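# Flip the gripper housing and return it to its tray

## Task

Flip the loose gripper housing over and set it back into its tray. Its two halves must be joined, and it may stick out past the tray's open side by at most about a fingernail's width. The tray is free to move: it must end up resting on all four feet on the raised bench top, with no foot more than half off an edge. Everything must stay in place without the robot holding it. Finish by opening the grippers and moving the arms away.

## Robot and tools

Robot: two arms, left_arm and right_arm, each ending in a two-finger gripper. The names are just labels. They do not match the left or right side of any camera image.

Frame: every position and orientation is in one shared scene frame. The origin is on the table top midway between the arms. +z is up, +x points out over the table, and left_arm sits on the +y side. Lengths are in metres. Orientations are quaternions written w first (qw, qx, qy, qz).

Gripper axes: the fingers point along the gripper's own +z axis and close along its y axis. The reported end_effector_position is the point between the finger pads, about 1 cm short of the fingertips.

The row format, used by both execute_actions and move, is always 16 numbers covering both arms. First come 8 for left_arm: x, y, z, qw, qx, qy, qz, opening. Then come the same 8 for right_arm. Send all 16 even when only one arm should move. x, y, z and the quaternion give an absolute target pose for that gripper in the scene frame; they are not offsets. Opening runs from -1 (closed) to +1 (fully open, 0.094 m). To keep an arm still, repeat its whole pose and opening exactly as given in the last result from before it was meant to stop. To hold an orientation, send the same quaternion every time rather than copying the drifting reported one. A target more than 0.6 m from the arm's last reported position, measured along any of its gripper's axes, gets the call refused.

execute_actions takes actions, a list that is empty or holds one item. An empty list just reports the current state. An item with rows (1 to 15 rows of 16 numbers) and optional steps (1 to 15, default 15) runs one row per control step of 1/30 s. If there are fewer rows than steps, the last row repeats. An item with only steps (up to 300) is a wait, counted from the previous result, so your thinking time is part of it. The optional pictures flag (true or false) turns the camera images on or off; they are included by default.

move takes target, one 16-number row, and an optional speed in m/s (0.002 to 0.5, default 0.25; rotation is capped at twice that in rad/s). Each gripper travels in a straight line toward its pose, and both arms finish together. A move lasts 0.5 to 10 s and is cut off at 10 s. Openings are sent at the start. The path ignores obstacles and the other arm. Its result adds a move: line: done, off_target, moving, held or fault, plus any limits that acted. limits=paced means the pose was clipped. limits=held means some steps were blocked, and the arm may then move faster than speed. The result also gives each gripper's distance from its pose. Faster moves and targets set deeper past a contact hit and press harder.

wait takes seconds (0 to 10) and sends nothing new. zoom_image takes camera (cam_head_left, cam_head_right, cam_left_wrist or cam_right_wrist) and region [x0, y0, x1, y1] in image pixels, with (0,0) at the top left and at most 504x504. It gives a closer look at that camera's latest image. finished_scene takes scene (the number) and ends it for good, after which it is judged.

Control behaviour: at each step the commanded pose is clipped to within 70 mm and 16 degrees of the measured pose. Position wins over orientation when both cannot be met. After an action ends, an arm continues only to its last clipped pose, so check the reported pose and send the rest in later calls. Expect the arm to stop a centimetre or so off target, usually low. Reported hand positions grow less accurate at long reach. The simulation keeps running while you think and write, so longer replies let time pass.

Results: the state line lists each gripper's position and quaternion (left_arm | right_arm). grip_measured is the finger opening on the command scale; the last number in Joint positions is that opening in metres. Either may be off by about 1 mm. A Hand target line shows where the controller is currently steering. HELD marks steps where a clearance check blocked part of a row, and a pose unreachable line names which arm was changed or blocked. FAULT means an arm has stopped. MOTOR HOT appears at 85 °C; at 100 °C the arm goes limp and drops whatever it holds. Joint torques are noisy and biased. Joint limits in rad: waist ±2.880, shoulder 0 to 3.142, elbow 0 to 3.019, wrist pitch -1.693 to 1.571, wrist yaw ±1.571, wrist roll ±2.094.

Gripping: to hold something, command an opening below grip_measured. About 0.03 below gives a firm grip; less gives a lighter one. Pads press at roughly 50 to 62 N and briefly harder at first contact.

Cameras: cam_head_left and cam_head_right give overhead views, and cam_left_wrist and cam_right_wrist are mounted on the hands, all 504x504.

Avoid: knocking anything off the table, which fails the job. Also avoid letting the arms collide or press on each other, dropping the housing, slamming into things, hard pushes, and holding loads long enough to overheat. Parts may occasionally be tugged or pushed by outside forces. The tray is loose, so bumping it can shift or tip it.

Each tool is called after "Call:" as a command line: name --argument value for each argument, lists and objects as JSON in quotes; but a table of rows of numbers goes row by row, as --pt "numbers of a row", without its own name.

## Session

Call:
execute_actions --actions '[]'

Scene clock: 0.00 s of 5467.00 s.
left_arm: end_effector_position=(+0.4849, +0.3313, +0.1989) grip_measured=+1.000 end_effector_quat_wxyz=(+0.183, +0.113, +0.977, -0.009) | right_arm: end_effector_position=(+0.1433, +0.1023, +0.1248) grip_measured=+1.000 end_effector_quat_wxyz=(+0.021, +0.177, +0.982, +0.066)
Joint positions: left_arm=[ 0.147  1.38   1.151 -0.984  0.09   0.3    0.094] | right_arm=[ 1.324  1.37   0.976 -1.039  0.02   1.586  0.094]
Joint velocities: left_arm=[-0.005 -0.015 -0.012  0.017 -0.037 -0.051  0.   ] | right_arm=[-0.005 -0.015  0.007  0.012  0.022 -0.022  0.   ]
Joint torques (N m, as the arm reports them, + toward a larger angle): no reading
Hand target (left_arm): +0.493, +0.332, +0.211; +0.196, +0.113, +0.974, -0.007
Hand target (right_arm): +0.146, +0.110, +0.131; +0.022, +0.177, +0.981, +0.075

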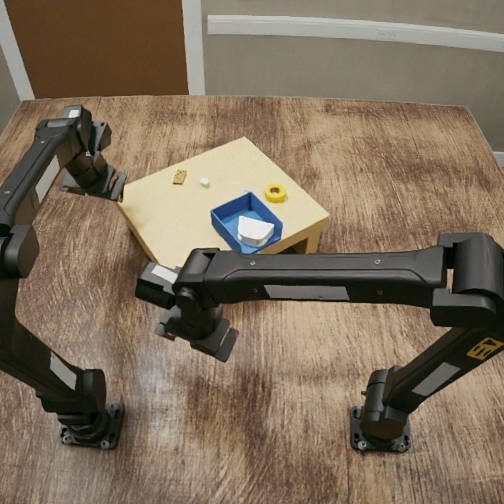

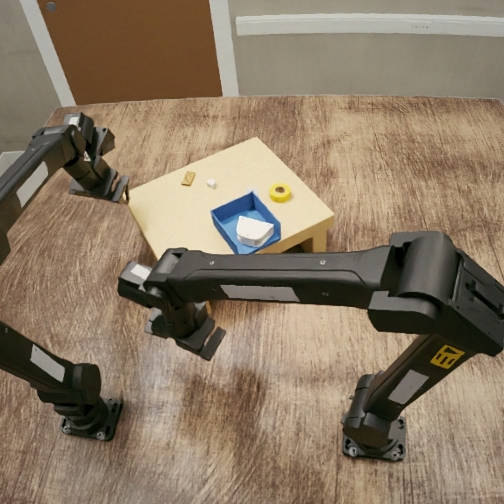

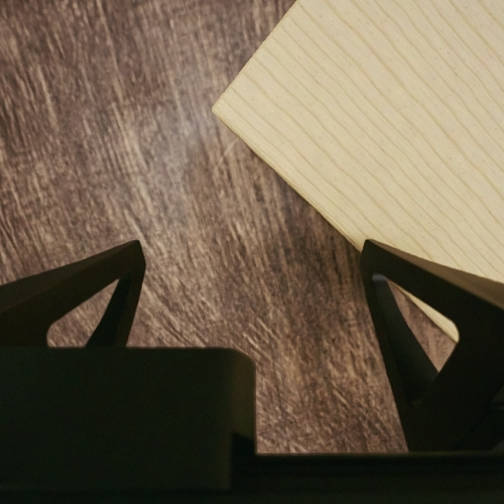

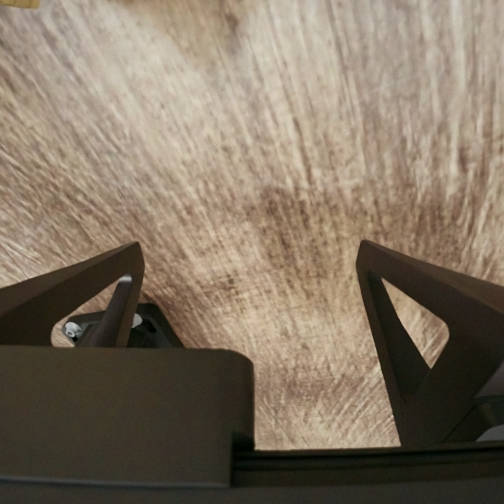

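Call:
move --target '[0.45,0.25,0.33,0.3,0,0.954,0,1,0.2,-0.15,0.28,0,0,1,0,1]'

Call:
move --target '[0.36,0.0,0.33,0.3,0,0.954,0,1,0.3,-0.4,0.3,0,0,1,0,1]'

Scene clock: 4.43 s of 5467.00 s.
left_arm: end_effector_position=(+0.4422, +0.2512, +0.3084) grip_measured=+1.000 end_effector_quat_wxyz=(+0.282, +0.003, +0.959, +0.001) | right_arm: end_effector_position=(+0.1949, -0.1588, +0.2626) grip_measured=+1.000 end_effector_quat_wxyz=(+0.003, +0.005, +1.000, -0.009)
Joint positions: left_arm=[-0.099  1.13   1.165 -1.04  -0.086 -0.129  0.094] | right_arm=[ 0.654  0.905  1.005 -1.676  0.018  0.57   0.094]
Joint velocities: left_arm=[-0.015 -0.005 -0.007 -0.002  0.037 -0.007  0.   ] | right_arm=[-0.005 -0.015  0.007  0.012  0.037 -0.066  0.   ]
Joint torques (N m, as the arm reports them, + toward a larger angle): left_arm=[ 0.75 -8.38 13.84  1.23 -0.23 -0.12] | right_arm=[-0.1  -2.5  10.9   0.2  -0.09 -0.15]
Hand target (left_arm): +0.448, +0.248, +0.332; +0.300, -0.000, +0.954, -0.003
Hand target (right_arm): +0.201, -0.155, +0.279; +0.015, +0.001, +1.000, +0.001
Off the commanded pose (left_arm): 0.023 m, 2 deg.
Off the commanded pose (right_arm): 0.020 m, 1 deg.
joint sent to its limit (right arm) — the command would take joint 4 (wrist pitch) past its lower limit, so that joint was sent only as far as its limit.
move: off_target (left_arm, right_arm)

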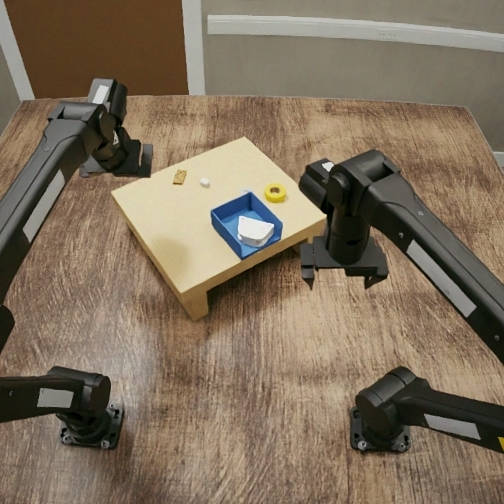

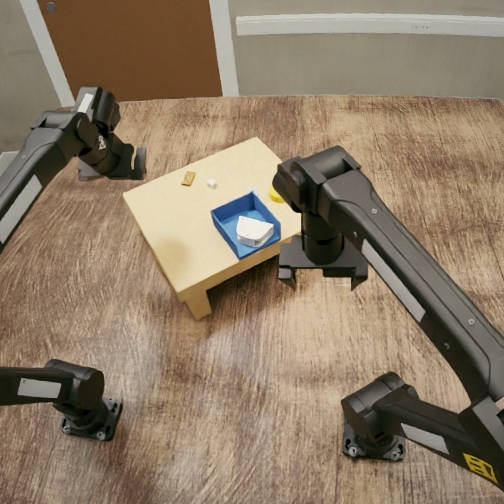

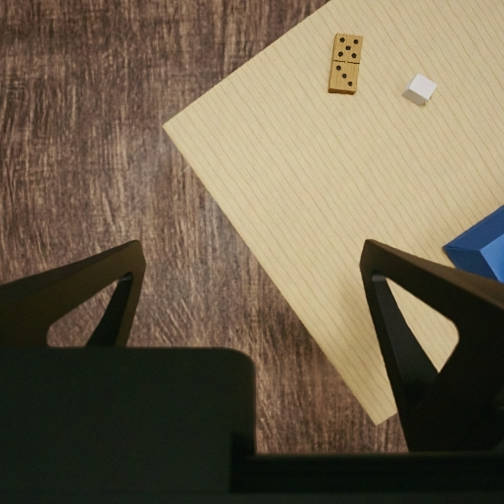

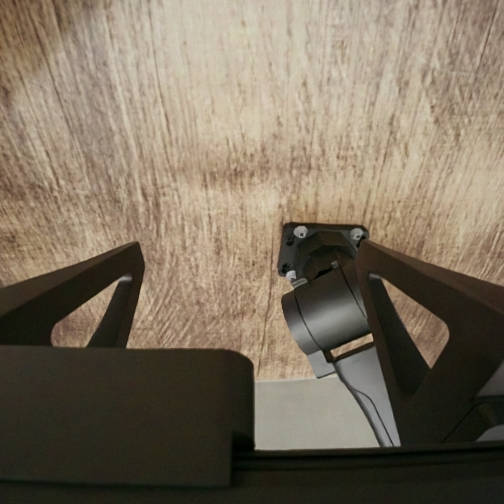

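Scene clock: 6.10 s of 5467.00 s.
left_arm: end_effector_position=(+0.3518, +0.0005, +0.3079) grip_measured=+1.000 end_effector_quat_wxyz=(+0.285, +0.011, +0.958, +0.008) | right_arm: end_effector_position=(+0.2891, -0.4016, +0.2825) grip_measured=+1.000 end_effector_quat_wxyz=(-0.018, +0.007, +1.000, -0.005)
Joint positions: left_arm=[-0.831  1.297  1.316 -1.207 -0.445 -0.781  0.094] | right_arm=[-0.32   1.17   1.229 -1.659  0.025 -0.399  0.094]
Joint velocities: left_arm=[-0.005 -0.015 -0.007 -0.022 -0.051 -0.037  0.   ] | right_arm=[-0.005  0.005  0.007 -0.007 -0.022  0.037  0.   ]
Joint torques (N m, as the arm reports them, + toward a larger angle): left_arm=[  1.77 -10.28  13.79   0.88  -0.54  -0.22] | right_arm=[ 0.49 -6.43 11.31  0.65 -0.17 -0.16]
Hand target (left_arm): +0.359, -0.003, +0.329; +0.297, -0.002, +0.955, -0.006
Hand target (right_arm): +0.300, -0.405, +0.300; +0.005, -0.000, +1.000, -0.013
Off the commanded pose (left_arm): 0.024 m, 2 deg.
Off the commanded pose (right_arm): 0.021 m, 2 deg.
move: off_target (left_arm, right_arm)

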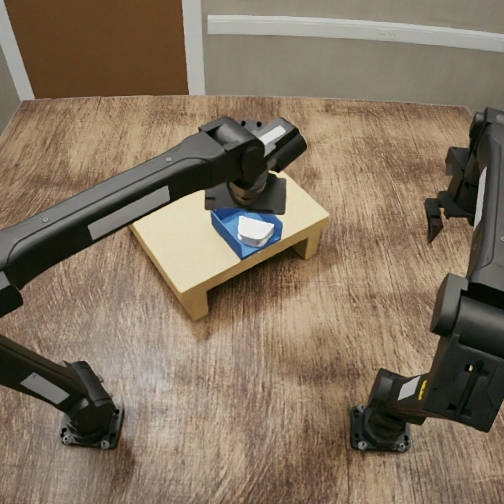

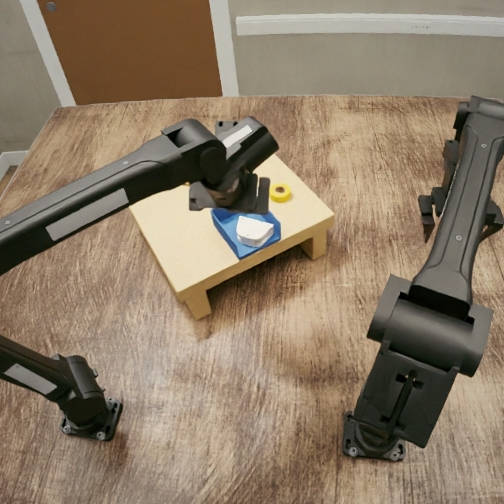

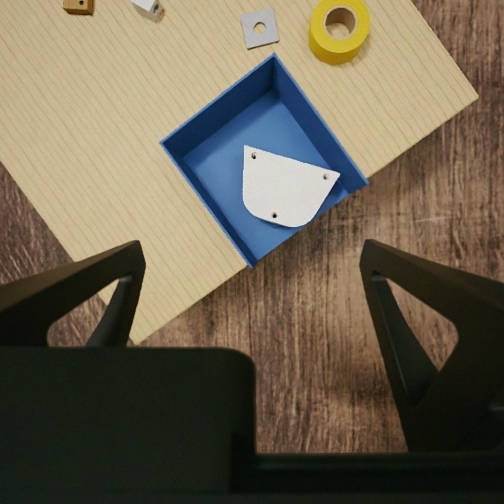

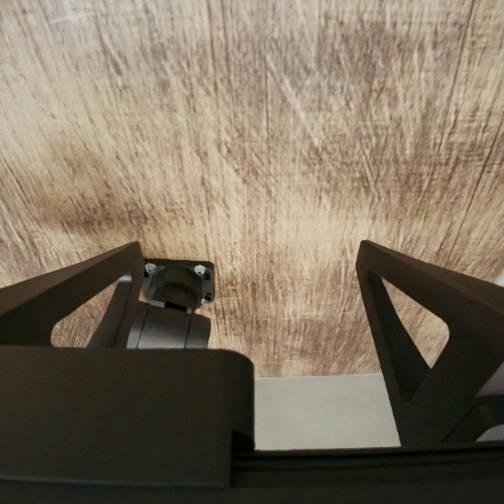

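Call:
move --target '[0.399,-0.024,0.25,0,-0.595,0.804,0,0.4,0.33,-0.2,0.28,0.664,-0.242,0.664,0.242,0]' --speed 0.3

Scene clock: 19.13 s of 5467.00 s.
left_arm: end_effector_position=(+0.3895, -0.0179, +0.2349) grip_measured=+0.402 end_effector_quat_wxyz=(+0.001, -0.588, +0.809, +0.015) | right_arm: end_effector_position=(+0.3260, -0.1997, +0.2871) grip_measured=+0.001 end_effector_quat_wxyz=(+0.666, -0.249, +0.664, +0.231)
Joint positions: left_arm=[-0.649  1.663  1.609 -1.545 -0.008 -1.967  0.066] | right_arm=[-0.099  0.62   0.308  0.302 -0.886 -0.032  0.047]
Joint velocities: left_arm=[-0.005  0.005  0.002 -0.007 -0.022  0.007  0.001] | right_arm=[ 0.005 -0.005 -0.012 -0.002  0.051 -0.037 -0.001]
Joint torques (N m, as the arm reports them, + toward a larger angle): left_arm=[  1.57 -14.02  13.08   0.01  -0.07  -0.17] | right_arm=[0.84 0.55 7.99 2.34 0.14 0.02]
Hand target (left_arm): +0.400, -0.023, +0.248; +0.003, -0.595, +0.804, +0.001
Hand target (right_arm): +0.326, -0.199, +0.285; +0.666, -0.246, +0.664, +0.235
Off the commanded pose (left_arm): 0.019 m, 2 deg.
Off the commanded pose (right_arm): 0.008 m, 2 deg.
After step 90, 6.57 s passed at rest.
move: off_target (left_arm)

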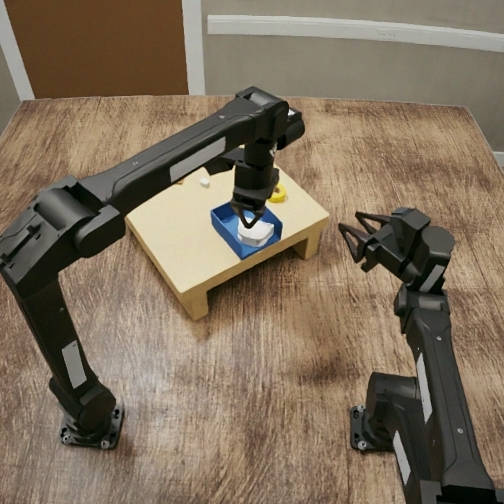

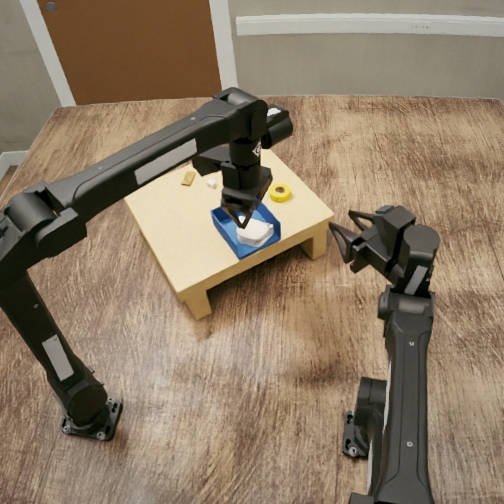

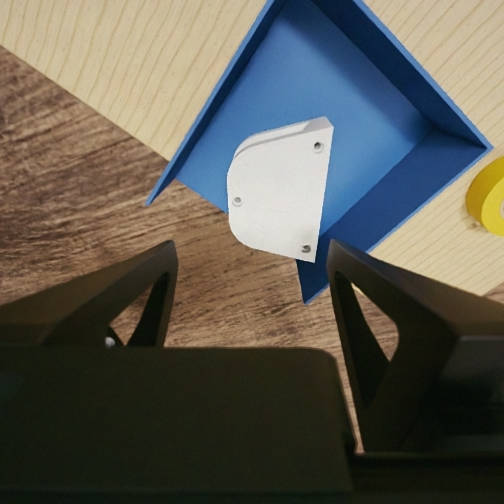

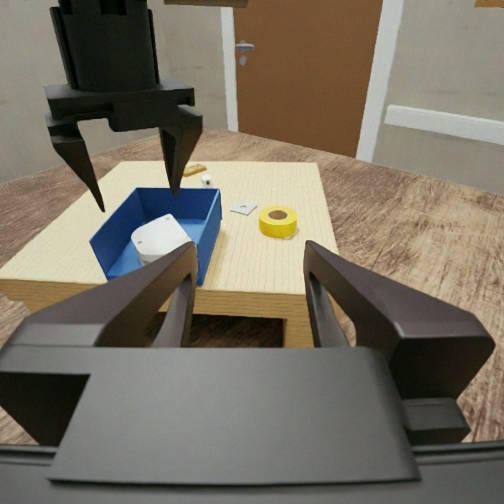

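Call:
move --target '[0.404,-0.018,0.208,0,-0.595,0.804,0,0.4,0.33,-0.2,0.28,0.298,0.298,0.641,0.641,0]' --speed 0.3

Scene clock: 30.47 s of 5467.00 s.
left_arm: end_effector_position=(+0.3983, -0.0190, +0.2139) grip_measured=+0.402 end_effector_quat_wxyz=(+0.002, -0.593, +0.805, -0.001) | right_arm: end_effector_position=(+0.3305, -0.2003, +0.2834) grip_measured=+0.001 end_effector_quat_wxyz=(+0.303, +0.296, +0.642, +0.639)
Joint positions: left_arm=[-0.637  1.667  1.56  -1.461 -0.003 -1.969  0.066] | right_arm=[-0.099  0.655  0.304  0.351 -0.889  1.559  0.047]
Joint velocities: left_arm=[-0.015  0.005 -0.017 -0.012 -0.007 -0.007 -0.001] | right_arm=[ 0.015 -0.005 -0.007 -0.017  0.066  0.051 -0.   ]
Joint torques (N m, as the arm reports them, + toward a larger angle): left_arm=[  2.2  -14.61   9.15   0.85  -0.05   0.03] | right_arm=[ 0.22  0.58  7.88  2.46 -0.17 -0.05]
Hand target (left_arm): +0.404, -0.018, +0.208; +0.000, -0.595, +0.804, -0.000
Hand target (right_arm): +0.330, -0.200, +0.280; +0.298, +0.298, +0.641, +0.641
Off the commanded pose (left_arm): 0.008 m, 0 deg.
Off the commanded pose (right_arm): 0.003 m, 1 deg.
After step 90, 4.90 s passed at rest.
move: done

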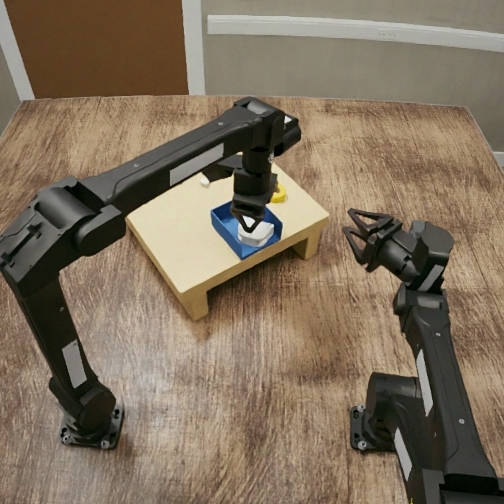

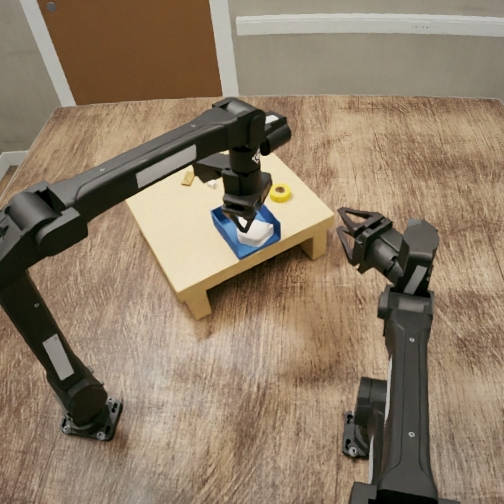

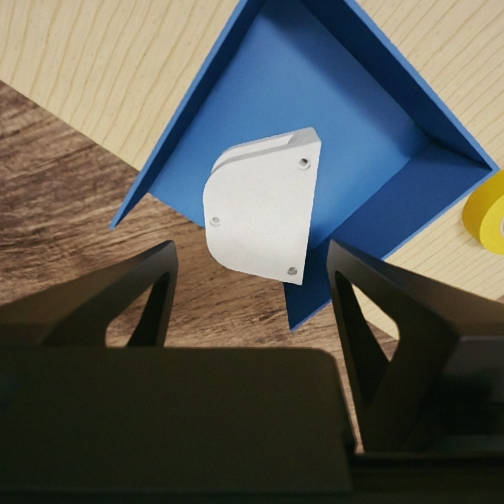

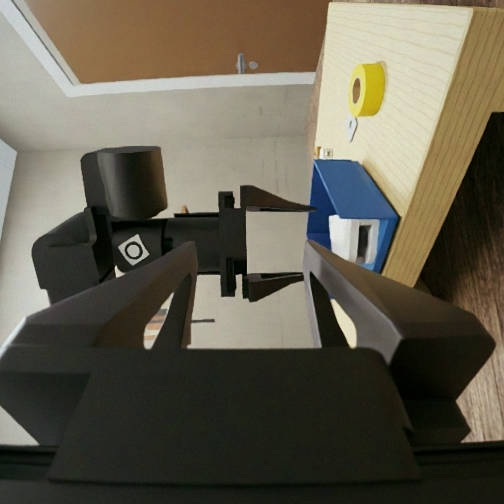

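Call:
move --target '[0.407,-0.010,0.18,0,-0.595,0.804,0,0.35,0.3305,-0.2003,0.2834,0.303,0.296,0.642,0.639,0]' --speed 0.03

Scene clock: 34.60 s of 5467.00 s.
left_arm: end_effector_position=(+0.4017, -0.0109, +0.1849) grip_measured=+0.352 end_effector_quat_wxyz=(+0.001, -0.595, +0.804, +0.000) | right_arm: end_effector_position=(+0.3305, -0.2003, +0.2834) grip_measured=+0.001 end_effector_quat_wxyz=(+0.302, +0.296, +0.642, +0.639)
Joint positions: left_arm=[-0.62   1.673  1.49  -1.388 -0.003 -1.956  0.063] | right_arm=[-0.099  0.655  0.304  0.351 -0.889  1.561  0.047]
Joint velocities: left_arm=[-0.005 -0.005  0.027  0.022  0.022  0.007  0.   ] | right_arm=[-0.015 -0.005 -0.002 -0.032  0.007  0.007  0.   ]
Joint torques (N m, as the arm reports them, + toward a larger angle): left_arm=[  2.11 -15.     8.94   0.85  -0.05   0.05] | right_arm=[ 0.35 -0.19  8.38  1.96  0.03 -0.17]
Hand target (left_arm): +0.407, -0.010, +0.180; +0.000, -0.595, +0.804, +0.000
Hand target (right_arm): +0.330, -0.200, +0.283; +0.303, +0.296, +0.642, +0.639
Off the commanded pose (left_arm): 0.007 m, 0 deg.
Off the commanded pose (right_arm): 0.000 m, 0 deg.
move: done

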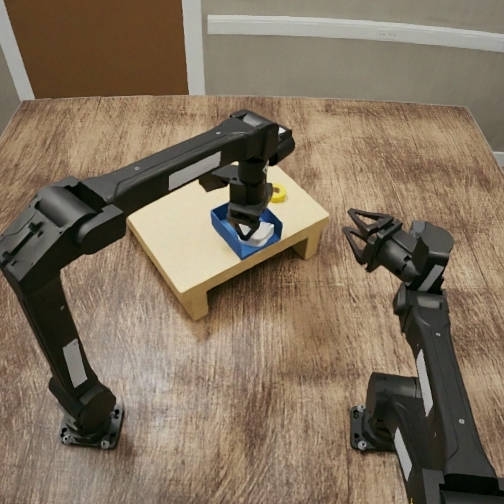

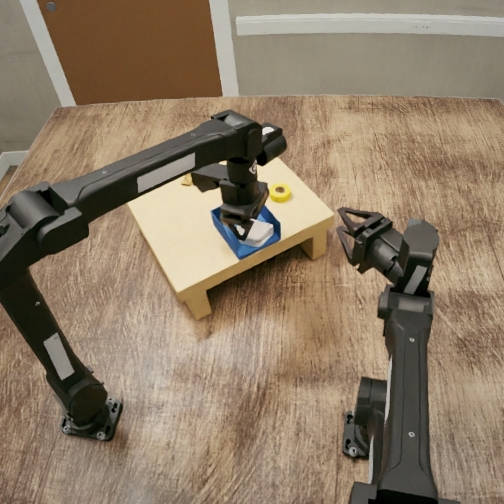

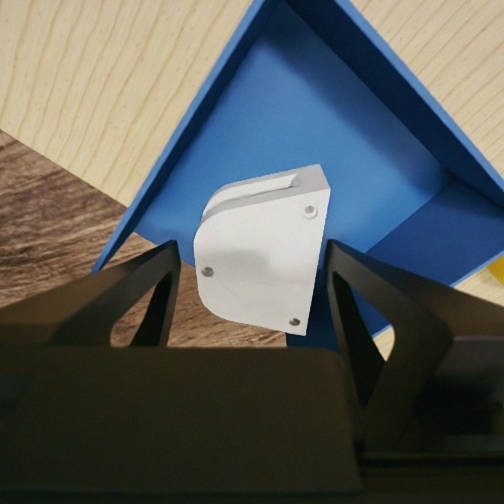

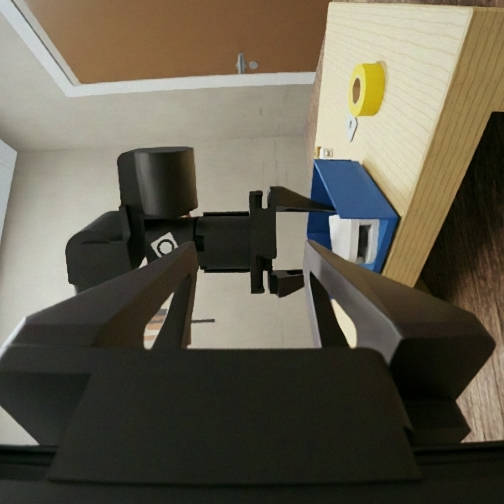

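Call:
move --target '[0.407,-0.010,0.158,0,-0.595,0.804,0,0.33,0.3305,-0.2003,0.2834,0.303,0.296,0.642,0.639,0]' --speed 0.02

Scene clock: 37.47 s of 5467.00 s.
left_arm: end_effector_position=(+0.4019, -0.0111, +0.1632) grip_measured=+0.332 end_effector_quat_wxyz=(+0.001, -0.595, +0.804, +0.000) | right_arm: end_effector_position=(+0.3305, -0.2003, +0.2834) grip_measured=+0.001 end_effector_quat_wxyz=(+0.302, +0.296, +0.642, +0.639)
Joint positions: left_arm=[-0.62   1.685  1.448 -1.333 -0.003 -1.955  0.063] | right_arm=[-0.099  0.655  0.304  0.351 -0.889  1.561  0.047]
Joint velocities: left_arm=[-0.005 -0.005 -0.007  0.007  0.007  0.037 -0.001] | right_arm=[-0.015 -0.005 -0.012  0.012 -0.007  0.007  0.   ]
Joint torques (N m, as the arm reports them, + toward a larger angle): left_arm=[  2.07 -14.8    8.97   0.92  -0.04   0.05] | right_arm=[ 0.37 -0.15  8.39  1.95  0.03 -0.16]
Hand target (left_arm): +0.407, -0.010, +0.158; +0.000, -0.595, +0.804, +0.000
Hand target (right_arm): +0.330, -0.200, +0.283; +0.303, +0.296, +0.642, +0.639
Off the commanded pose (left_arm): 0.007 m, 0 deg.
Off the commanded pose (right_arm): 0.000 m, 0 deg.
move: done

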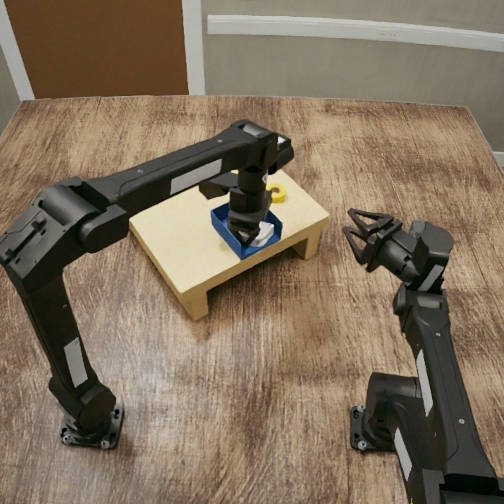

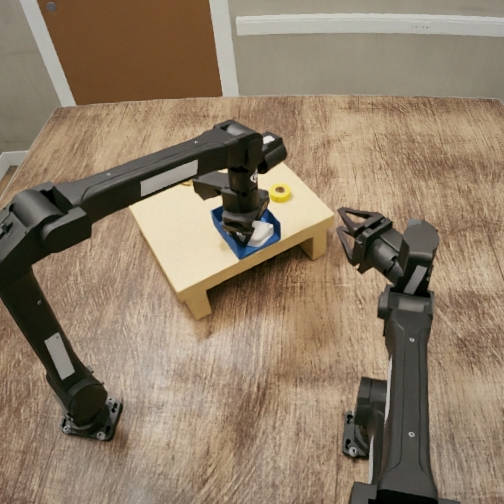

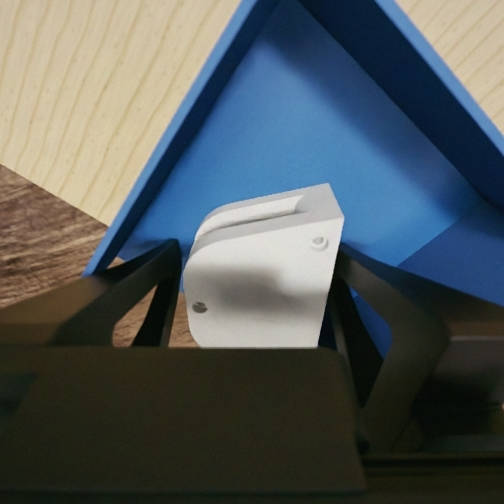

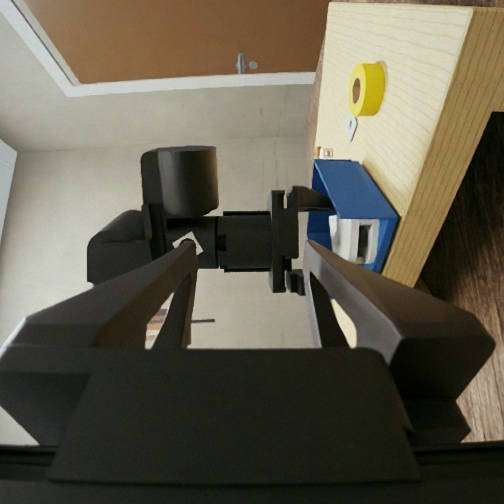

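No floor contact yet; go slightly lower.

Call:
move --target '[0.407,-0.010,0.148,0,-0.595,0.804,0,0.3,0.3305,-0.2003,0.2834,0.303,0.296,0.642,0.639,0]' --speed 0.015

Scene clock: 41.70 s of 5467.00 s.
left_arm: end_effector_position=(+0.4050, -0.0135, +0.1614) grip_measured=+0.301 end_effector_quat_wxyz=(+0.004, -0.595, +0.804, -0.008) | right_arm: end_effector_position=(+0.3305, -0.2003, +0.2834) grip_measured=+0.001 end_effector_quat_wxyz=(+0.302, +0.296, +0.642, +0.639)
Joint positions: left_arm=[-0.62   1.685  1.443 -1.31  -0.003 -1.955  0.061] | right_arm=[-0.099  0.655  0.304  0.351 -0.889  1.561  0.047]
Joint velocities: left_arm=[-0.005 -0.015  0.007 -0.007 -0.022  0.051 -0.001] | right_arm=[ 0.015  0.005 -0.012 -0.022 -0.051 -0.007  0.001]
Joint torques (N m, as the arm reports them, + toward a larger angle): left_arm=[  2.11 -14.37   7.8    1.04  -0.04   0.05] | right_arm=[ 0.37 -0.11  8.41  1.94  0.03 -0.17]
Hand target (left_arm): +0.407, -0.010, +0.148; +0.000, -0.595, +0.804, +0.000
Hand target (right_arm): +0.330, -0.200, +0.283; +0.303, +0.296, +0.642, +0.639
Off the commanded pose (left_arm): 0.014 m, 1 deg.
Off the commanded pose (right_arm): 0.000 m, 0 deg.
move: off_target (left_arm)

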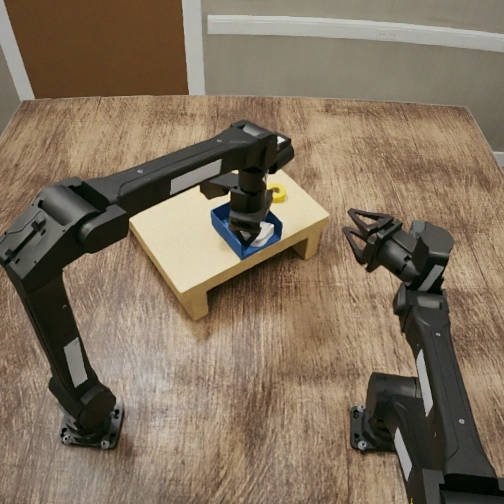

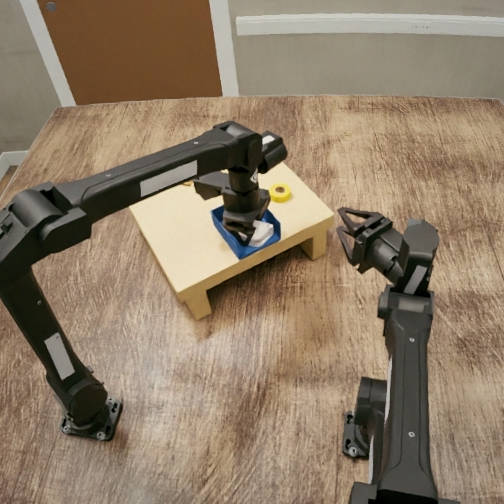

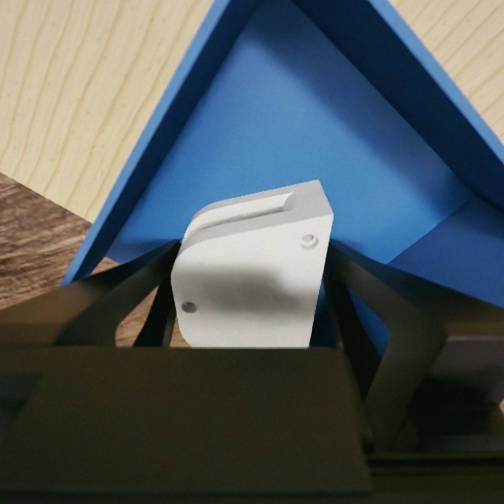

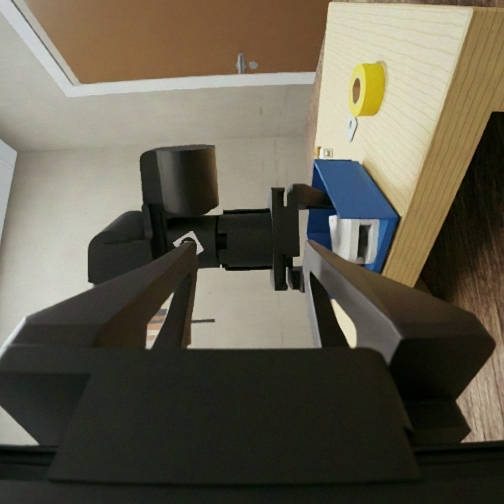

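Floor at 0.161. Close and lift.

Call:
move --target '[0.405,-0.0135,0.1614,0.004,-0.595,0.804,-0.008,0.05,0.3305,-0.2003,0.2834,0.303,0.296,0.642,0.639,0]'

Call:
move --target '[0.405,-0.008,0.27,0,-0.595,0.804,0,0.05,0.3305,-0.2003,0.2834,0.303,0.296,0.642,0.639,0]' --speed 0.07

Scene clock: 46.03 s of 5467.00 s.
left_arm: end_effector_position=(+0.4050, -0.0135, +0.1618) grip_measured=+0.088 end_effector_quat_wxyz=(+0.004, -0.595, +0.804, -0.009) | right_arm: end_effector_position=(+0.3305, -0.2003, +0.2834) grip_measured=+0.001 end_effector_quat_wxyz=(+0.302, +0.296, +0.642, +0.639)
Joint positions: left_arm=[-0.62   1.685  1.443 -1.31  -0.003 -1.955  0.051] | right_arm=[-0.099  0.655  0.304  0.351 -0.889  1.561  0.047]
Joint velocities: left_arm=[-0.005 -0.005 -0.012  0.002  0.095  0.022  0.001] | right_arm=[ 0.005 -0.015 -0.007 -0.012 -0.037  0.037 -0.001]
Joint torques (N m, as the arm reports them, + toward a larger angle): left_arm=[  1.26 -15.73   8.95   0.4   -0.16  -0.05] | right_arm=[ 0.26 -0.23  8.42  1.94  0.03 -0.16]
Hand target (left_arm): +0.405, -0.013, +0.161; +0.004, -0.595, +0.804, -0.008
Hand target (right_arm): +0.330, -0.200, +0.283; +0.303, +0.296, +0.642, +0.639
Off the commanded pose (left_arm): 0.000 m, 0 deg.
Off the commanded pose (right_arm): 0.000 m, 0 deg.
After step 90, 0.63 s passed at rest.
move: done

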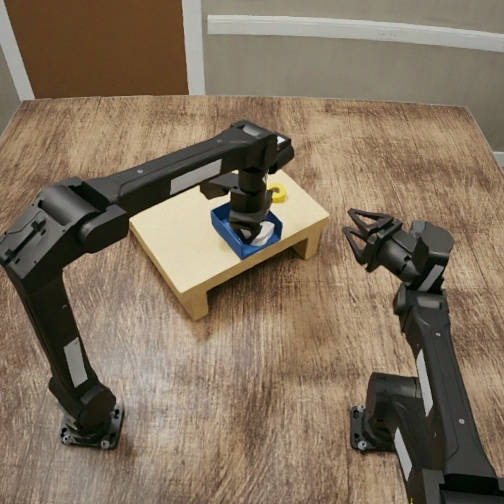

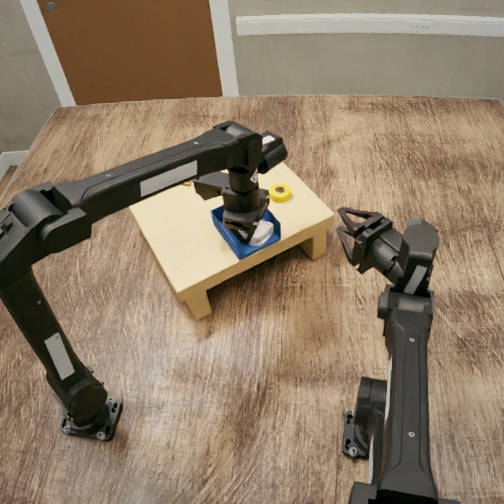

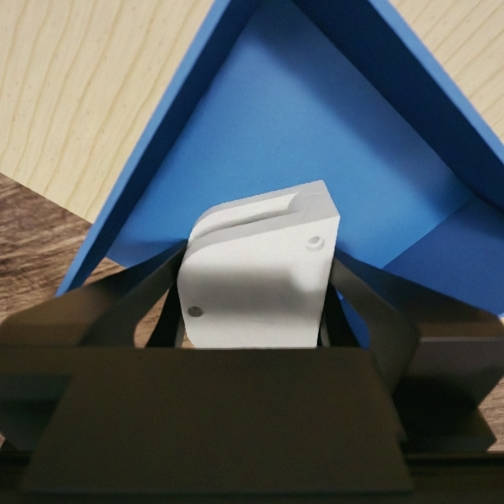

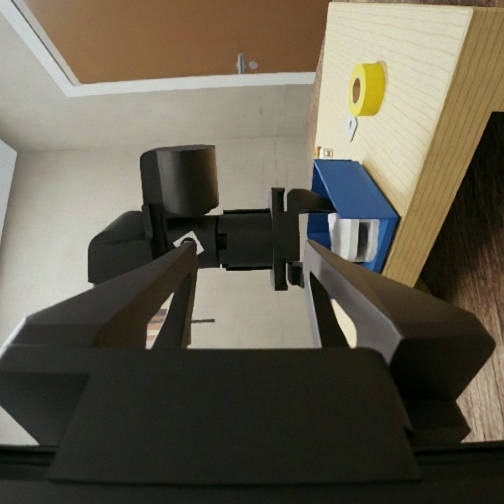

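Scene clock: 47.97 s of 5467.00 s.
left_arm: end_effector_position=(+0.3955, -0.0057, +0.2486) grip_measured=+0.088 end_effector_quat_wxyz=(-0.004, -0.595, +0.804, +0.022) | right_arm: end_effector_position=(+0.3305, -0.2003, +0.2834) grip_measured=+0.001 end_effector_quat_wxyz=(+0.302, +0.296, +0.642, +0.639)
Joint positions: left_arm=[-0.62   1.664  1.645 -1.597 -0.003 -1.955  0.051] | right_arm=[-0.099  0.655  0.304  0.351 -0.889  1.561  0.047]
Joint velocities: left_arm=[-0.005 -0.005 -0.017 -0.002  0.051 -0.007 -0.001] | right_arm=[-0.015 -0.005 -0.002 -0.012 -0.051  0.007 -0.   ]
Joint torques (N m, as the arm reports them, + toward a larger angle): left_arm=[  1.99 -16.84  12.67  -0.05  -0.05   0.05] | right_arm=[ 0.35 -0.16  8.4   1.95  0.03 -0.16]
Hand target (left_arm): +0.404, -0.007, +0.270; +0.000, -0.595, +0.804, -0.000
Hand target (right_arm): +0.330, -0.200, +0.283; +0.303, +0.296, +0.642, +0.639
Off the commanded pose (left_arm): 0.024 m, 3 deg.
Off the commanded pose (right_arm): 0.000 m, 0 deg.
move: off_target (left_arm)

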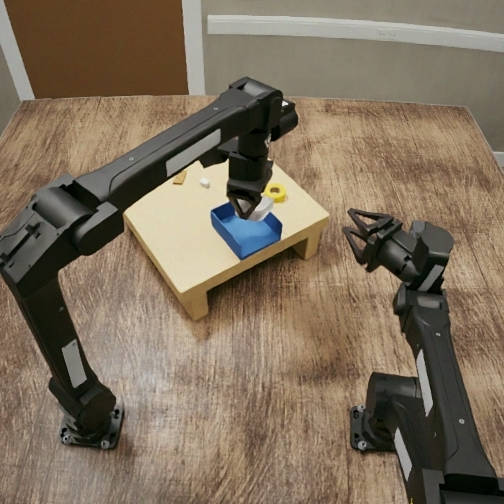

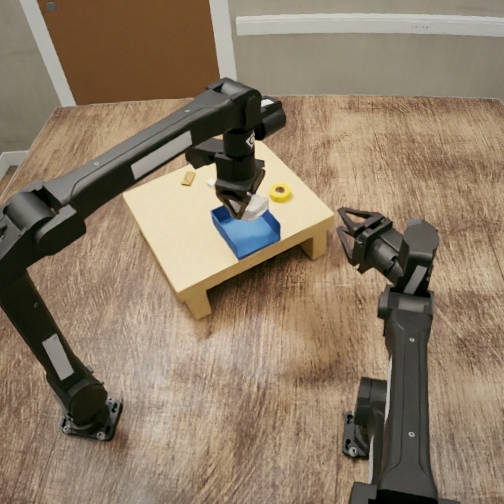

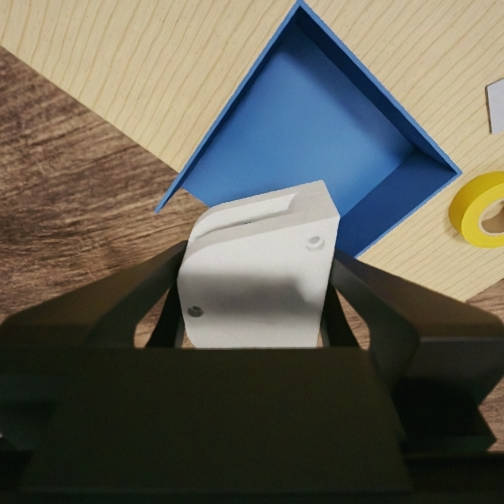

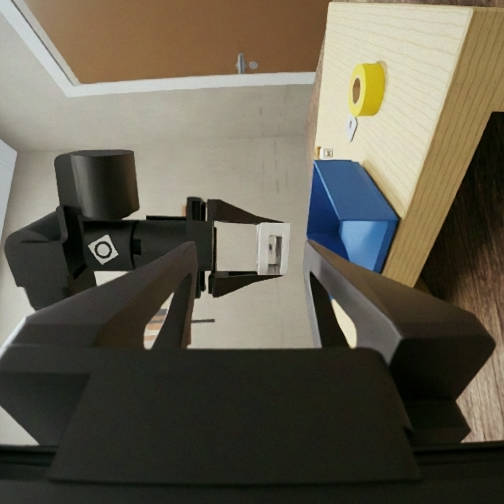

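Call:
move --target '[0.405,-0.078,0.262,0,-0.342,0.94,0,0.05,0.33,-0.14,0.255,0.298,0.298,0.641,0.641,0]' --speed 0.15

Scene clock: 53.13 s of 5467.00 s.
left_arm: end_effector_position=(+0.4003, -0.0674, +0.2500) grip_measured=+0.088 end_effector_quat_wxyz=(-0.005, -0.351, +0.936, +0.012) | right_arm: end_effector_position=(+0.3317, -0.1407, +0.2589) grip_measured=+0.001 end_effector_quat_wxyz=(+0.300, +0.297, +0.640, +0.642)
Joint positions: left_arm=[-0.703  1.773  1.793 -1.617 -0.001 -1.481  0.051] | right_arm=[ 0.205  0.711  0.246  0.471 -0.586  1.571  0.047]
Joint velocities: left_arm=[-0.015 -0.005 -0.007  0.017 -0.051  0.037 -0.   ] | right_arm=[-0.005 -0.005 -0.007  0.012  0.007 -0.037 -0.001]
Joint torques (N m, as the arm reports them, + toward a larger angle): left_arm=[  0.47 -16.76  13.15  -0.04  -0.04   0.05] | right_arm=[ 0.96  0.17  7.61  2.56  0.16 -0.05]
Hand target (left_arm): +0.404, -0.078, +0.262; -0.001, -0.342, +0.940, -0.001
Hand target (right_arm): +0.331, -0.139, +0.256; +0.297, +0.299, +0.639, +0.644
Off the commanded pose (left_arm): 0.017 m, 2 deg.
Off the commanded pose (right_arm): 0.004 m, 0 deg.
move: off_target (left_arm)

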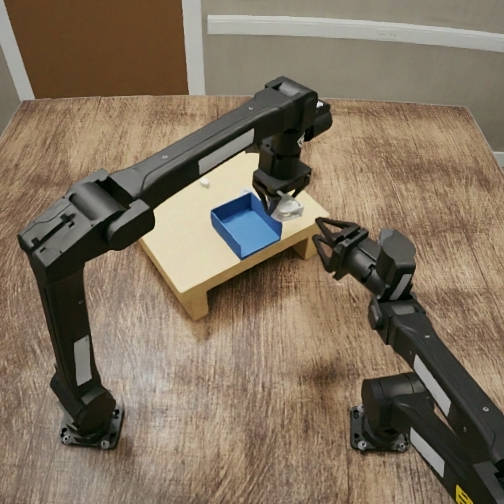

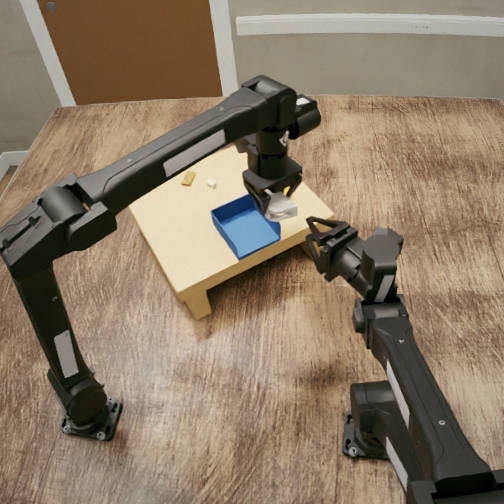

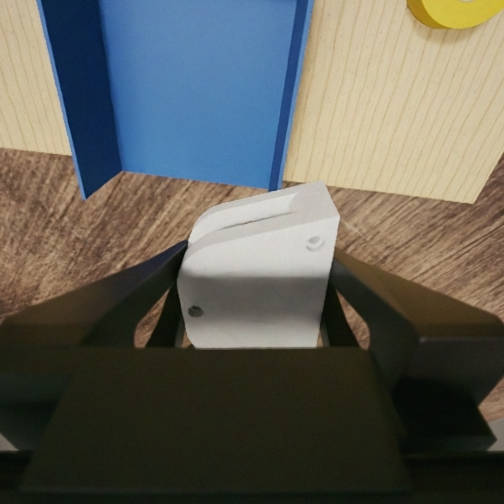

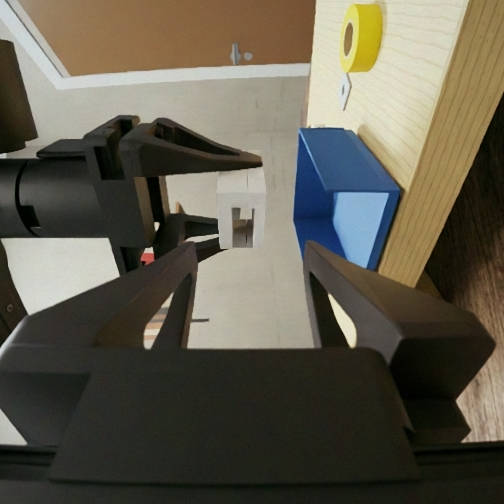

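Call:
move --target '[0.368,-0.118,0.257,0,-0.342,0.94,0,0.05,0.3317,-0.1407,0.2589,0.30,0.297,0.64,0.642,0]' --speed 0.05

Scene clock: 59.93 s of 5467.00 s.
left_arm: end_effector_position=(+0.3619, -0.1068, +0.2451) grip_measured=+0.088 end_effector_quat_wxyz=(-0.006, -0.339, +0.940, +0.016) | right_arm: end_effector_position=(+0.3317, -0.1407, +0.2589) grip_measured=+0.001 end_effector_quat_wxyz=(+0.300, +0.297, +0.640, +0.642)
Joint positions: left_arm=[-0.804  1.785  1.797 -1.617  0.    -1.558  0.051] | right_arm=[ 0.205  0.711  0.246  0.471 -0.586  1.571  0.047]
Joint velocities: left_arm=[ 0.005 -0.005  0.012 -0.012  0.007 -0.022 -0.   ] | right_arm=[ 0.005 -0.015 -0.012 -0.007  0.066  0.007  0.   ]
Joint torques (N m, as the arm reports them, + toward a larger angle): left_arm=[  1.44 -16.75  12.84   0.35  -0.07  -0.15] | right_arm=[ 0.3  -0.46  8.17  1.9  -0.02 -0.16]
Hand target (left_arm): +0.367, -0.118, +0.257; -0.001, -0.342, +0.940, -0.001
Hand target (right_arm): +0.332, -0.141, +0.259; +0.300, +0.297, +0.640, +0.642
Off the commanded pose (left_arm): 0.017 m, 2 deg.
Off the commanded pose (right_arm): 0.000 m, 0 deg.
After step 90, 2.27 s passed at rest.
move: off_target (left_arm)

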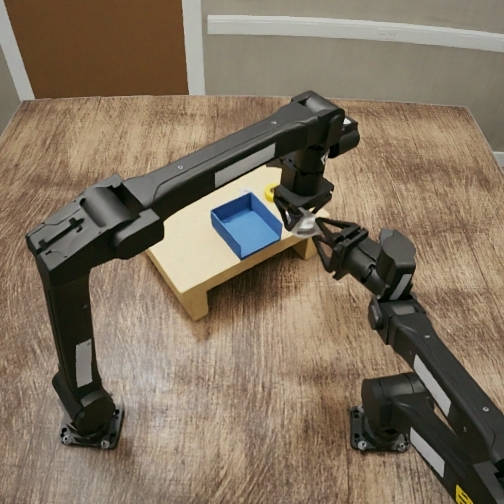

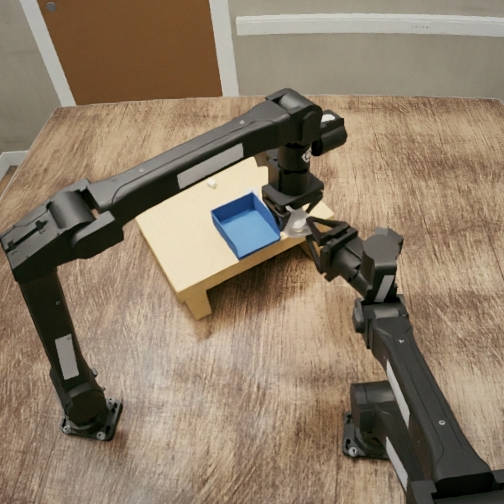

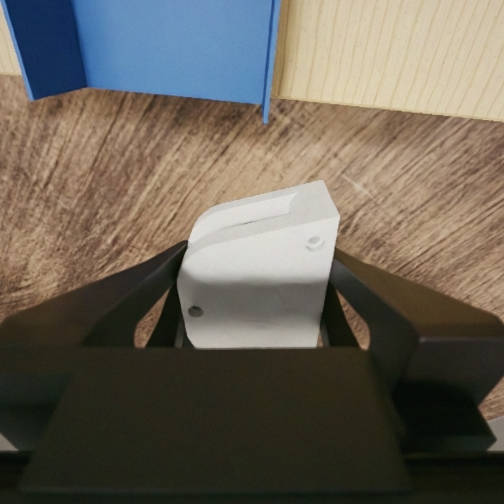

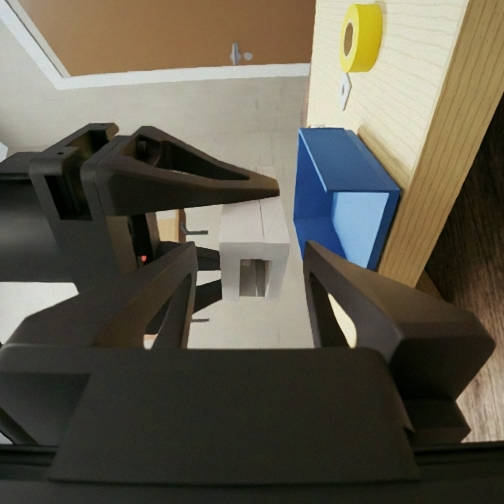

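Call:
move --target '[0.3619,-0.1068,0.2451,-0.006,-0.339,0.94,0.016,0.05,0.321,-0.128,0.2575,0.298,0.298,0.641,0.641,0]' --speed 0.03

Scene clock: 65.00 s of 5467.00 s.
left_arm: end_effector_position=(+0.3620, -0.1068, +0.2453) grip_measured=+0.088 end_effector_quat_wxyz=(-0.006, -0.340, +0.940, +0.016) | right_arm: end_effector_position=(+0.3233, -0.1289, +0.2622) grip_measured=+0.001 end_effector_quat_wxyz=(+0.302, +0.295, +0.638, +0.643)
Joint positions: left_arm=[-0.804  1.785  1.798 -1.617  0.    -1.559  0.051] | right_arm=[ 0.273  0.667  0.239  0.44  -0.519  1.571  0.047]
Joint velocities: left_arm=[ 0.005 -0.015 -0.017 -0.012  0.037 -0.037  0.   ] | right_arm=[-0.005 -0.005  0.007 -0.002 -0.037  0.037  0.   ]
Joint torques (N m, as the arm reports them, + toward a larger angle): left_arm=[  1.24 -17.74   9.11   0.35  -0.17  -0.03] | right_arm=[ 0.95 -0.63  7.74  1.61  0.17 -0.14]
Hand target (left_arm): +0.362, -0.107, +0.245; -0.006, -0.339, +0.941, +0.016
Hand target (right_arm): +0.321, -0.128, +0.258; +0.297, +0.298, +0.641, +0.642
Off the commanded pose (left_arm): 0.000 m, 0 deg.
Off the commanded pose (right_arm): 0.005 m, 1 deg.
After step 90, 1.20 s passed at rest.
move: done

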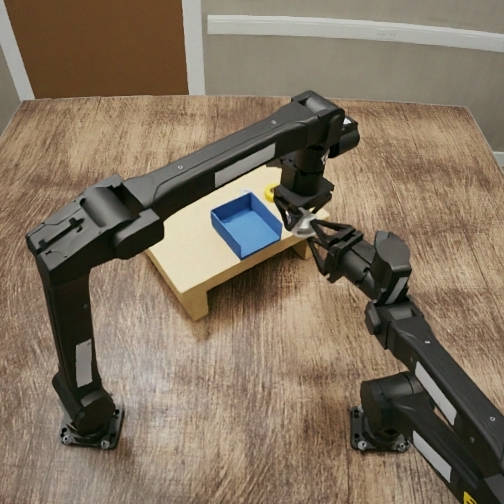

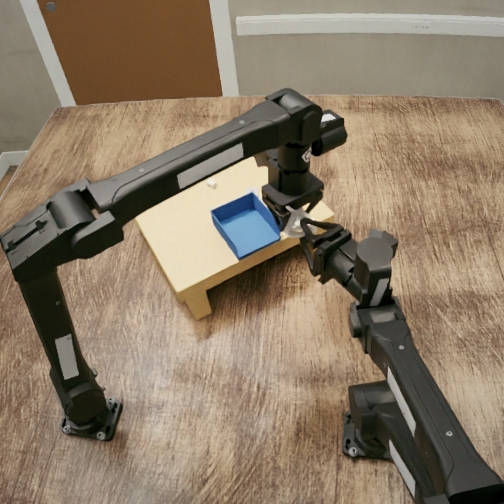

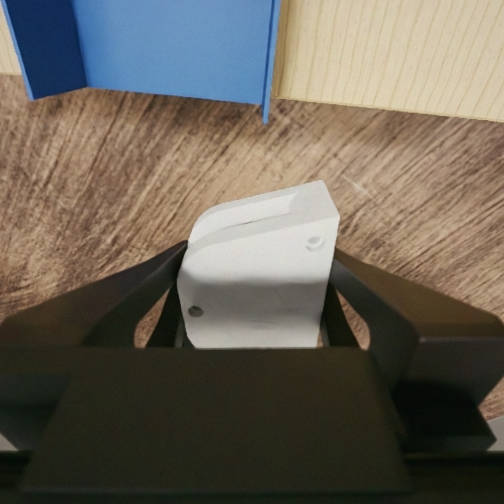

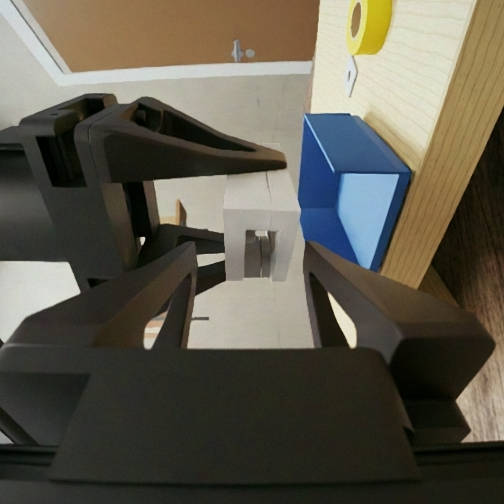

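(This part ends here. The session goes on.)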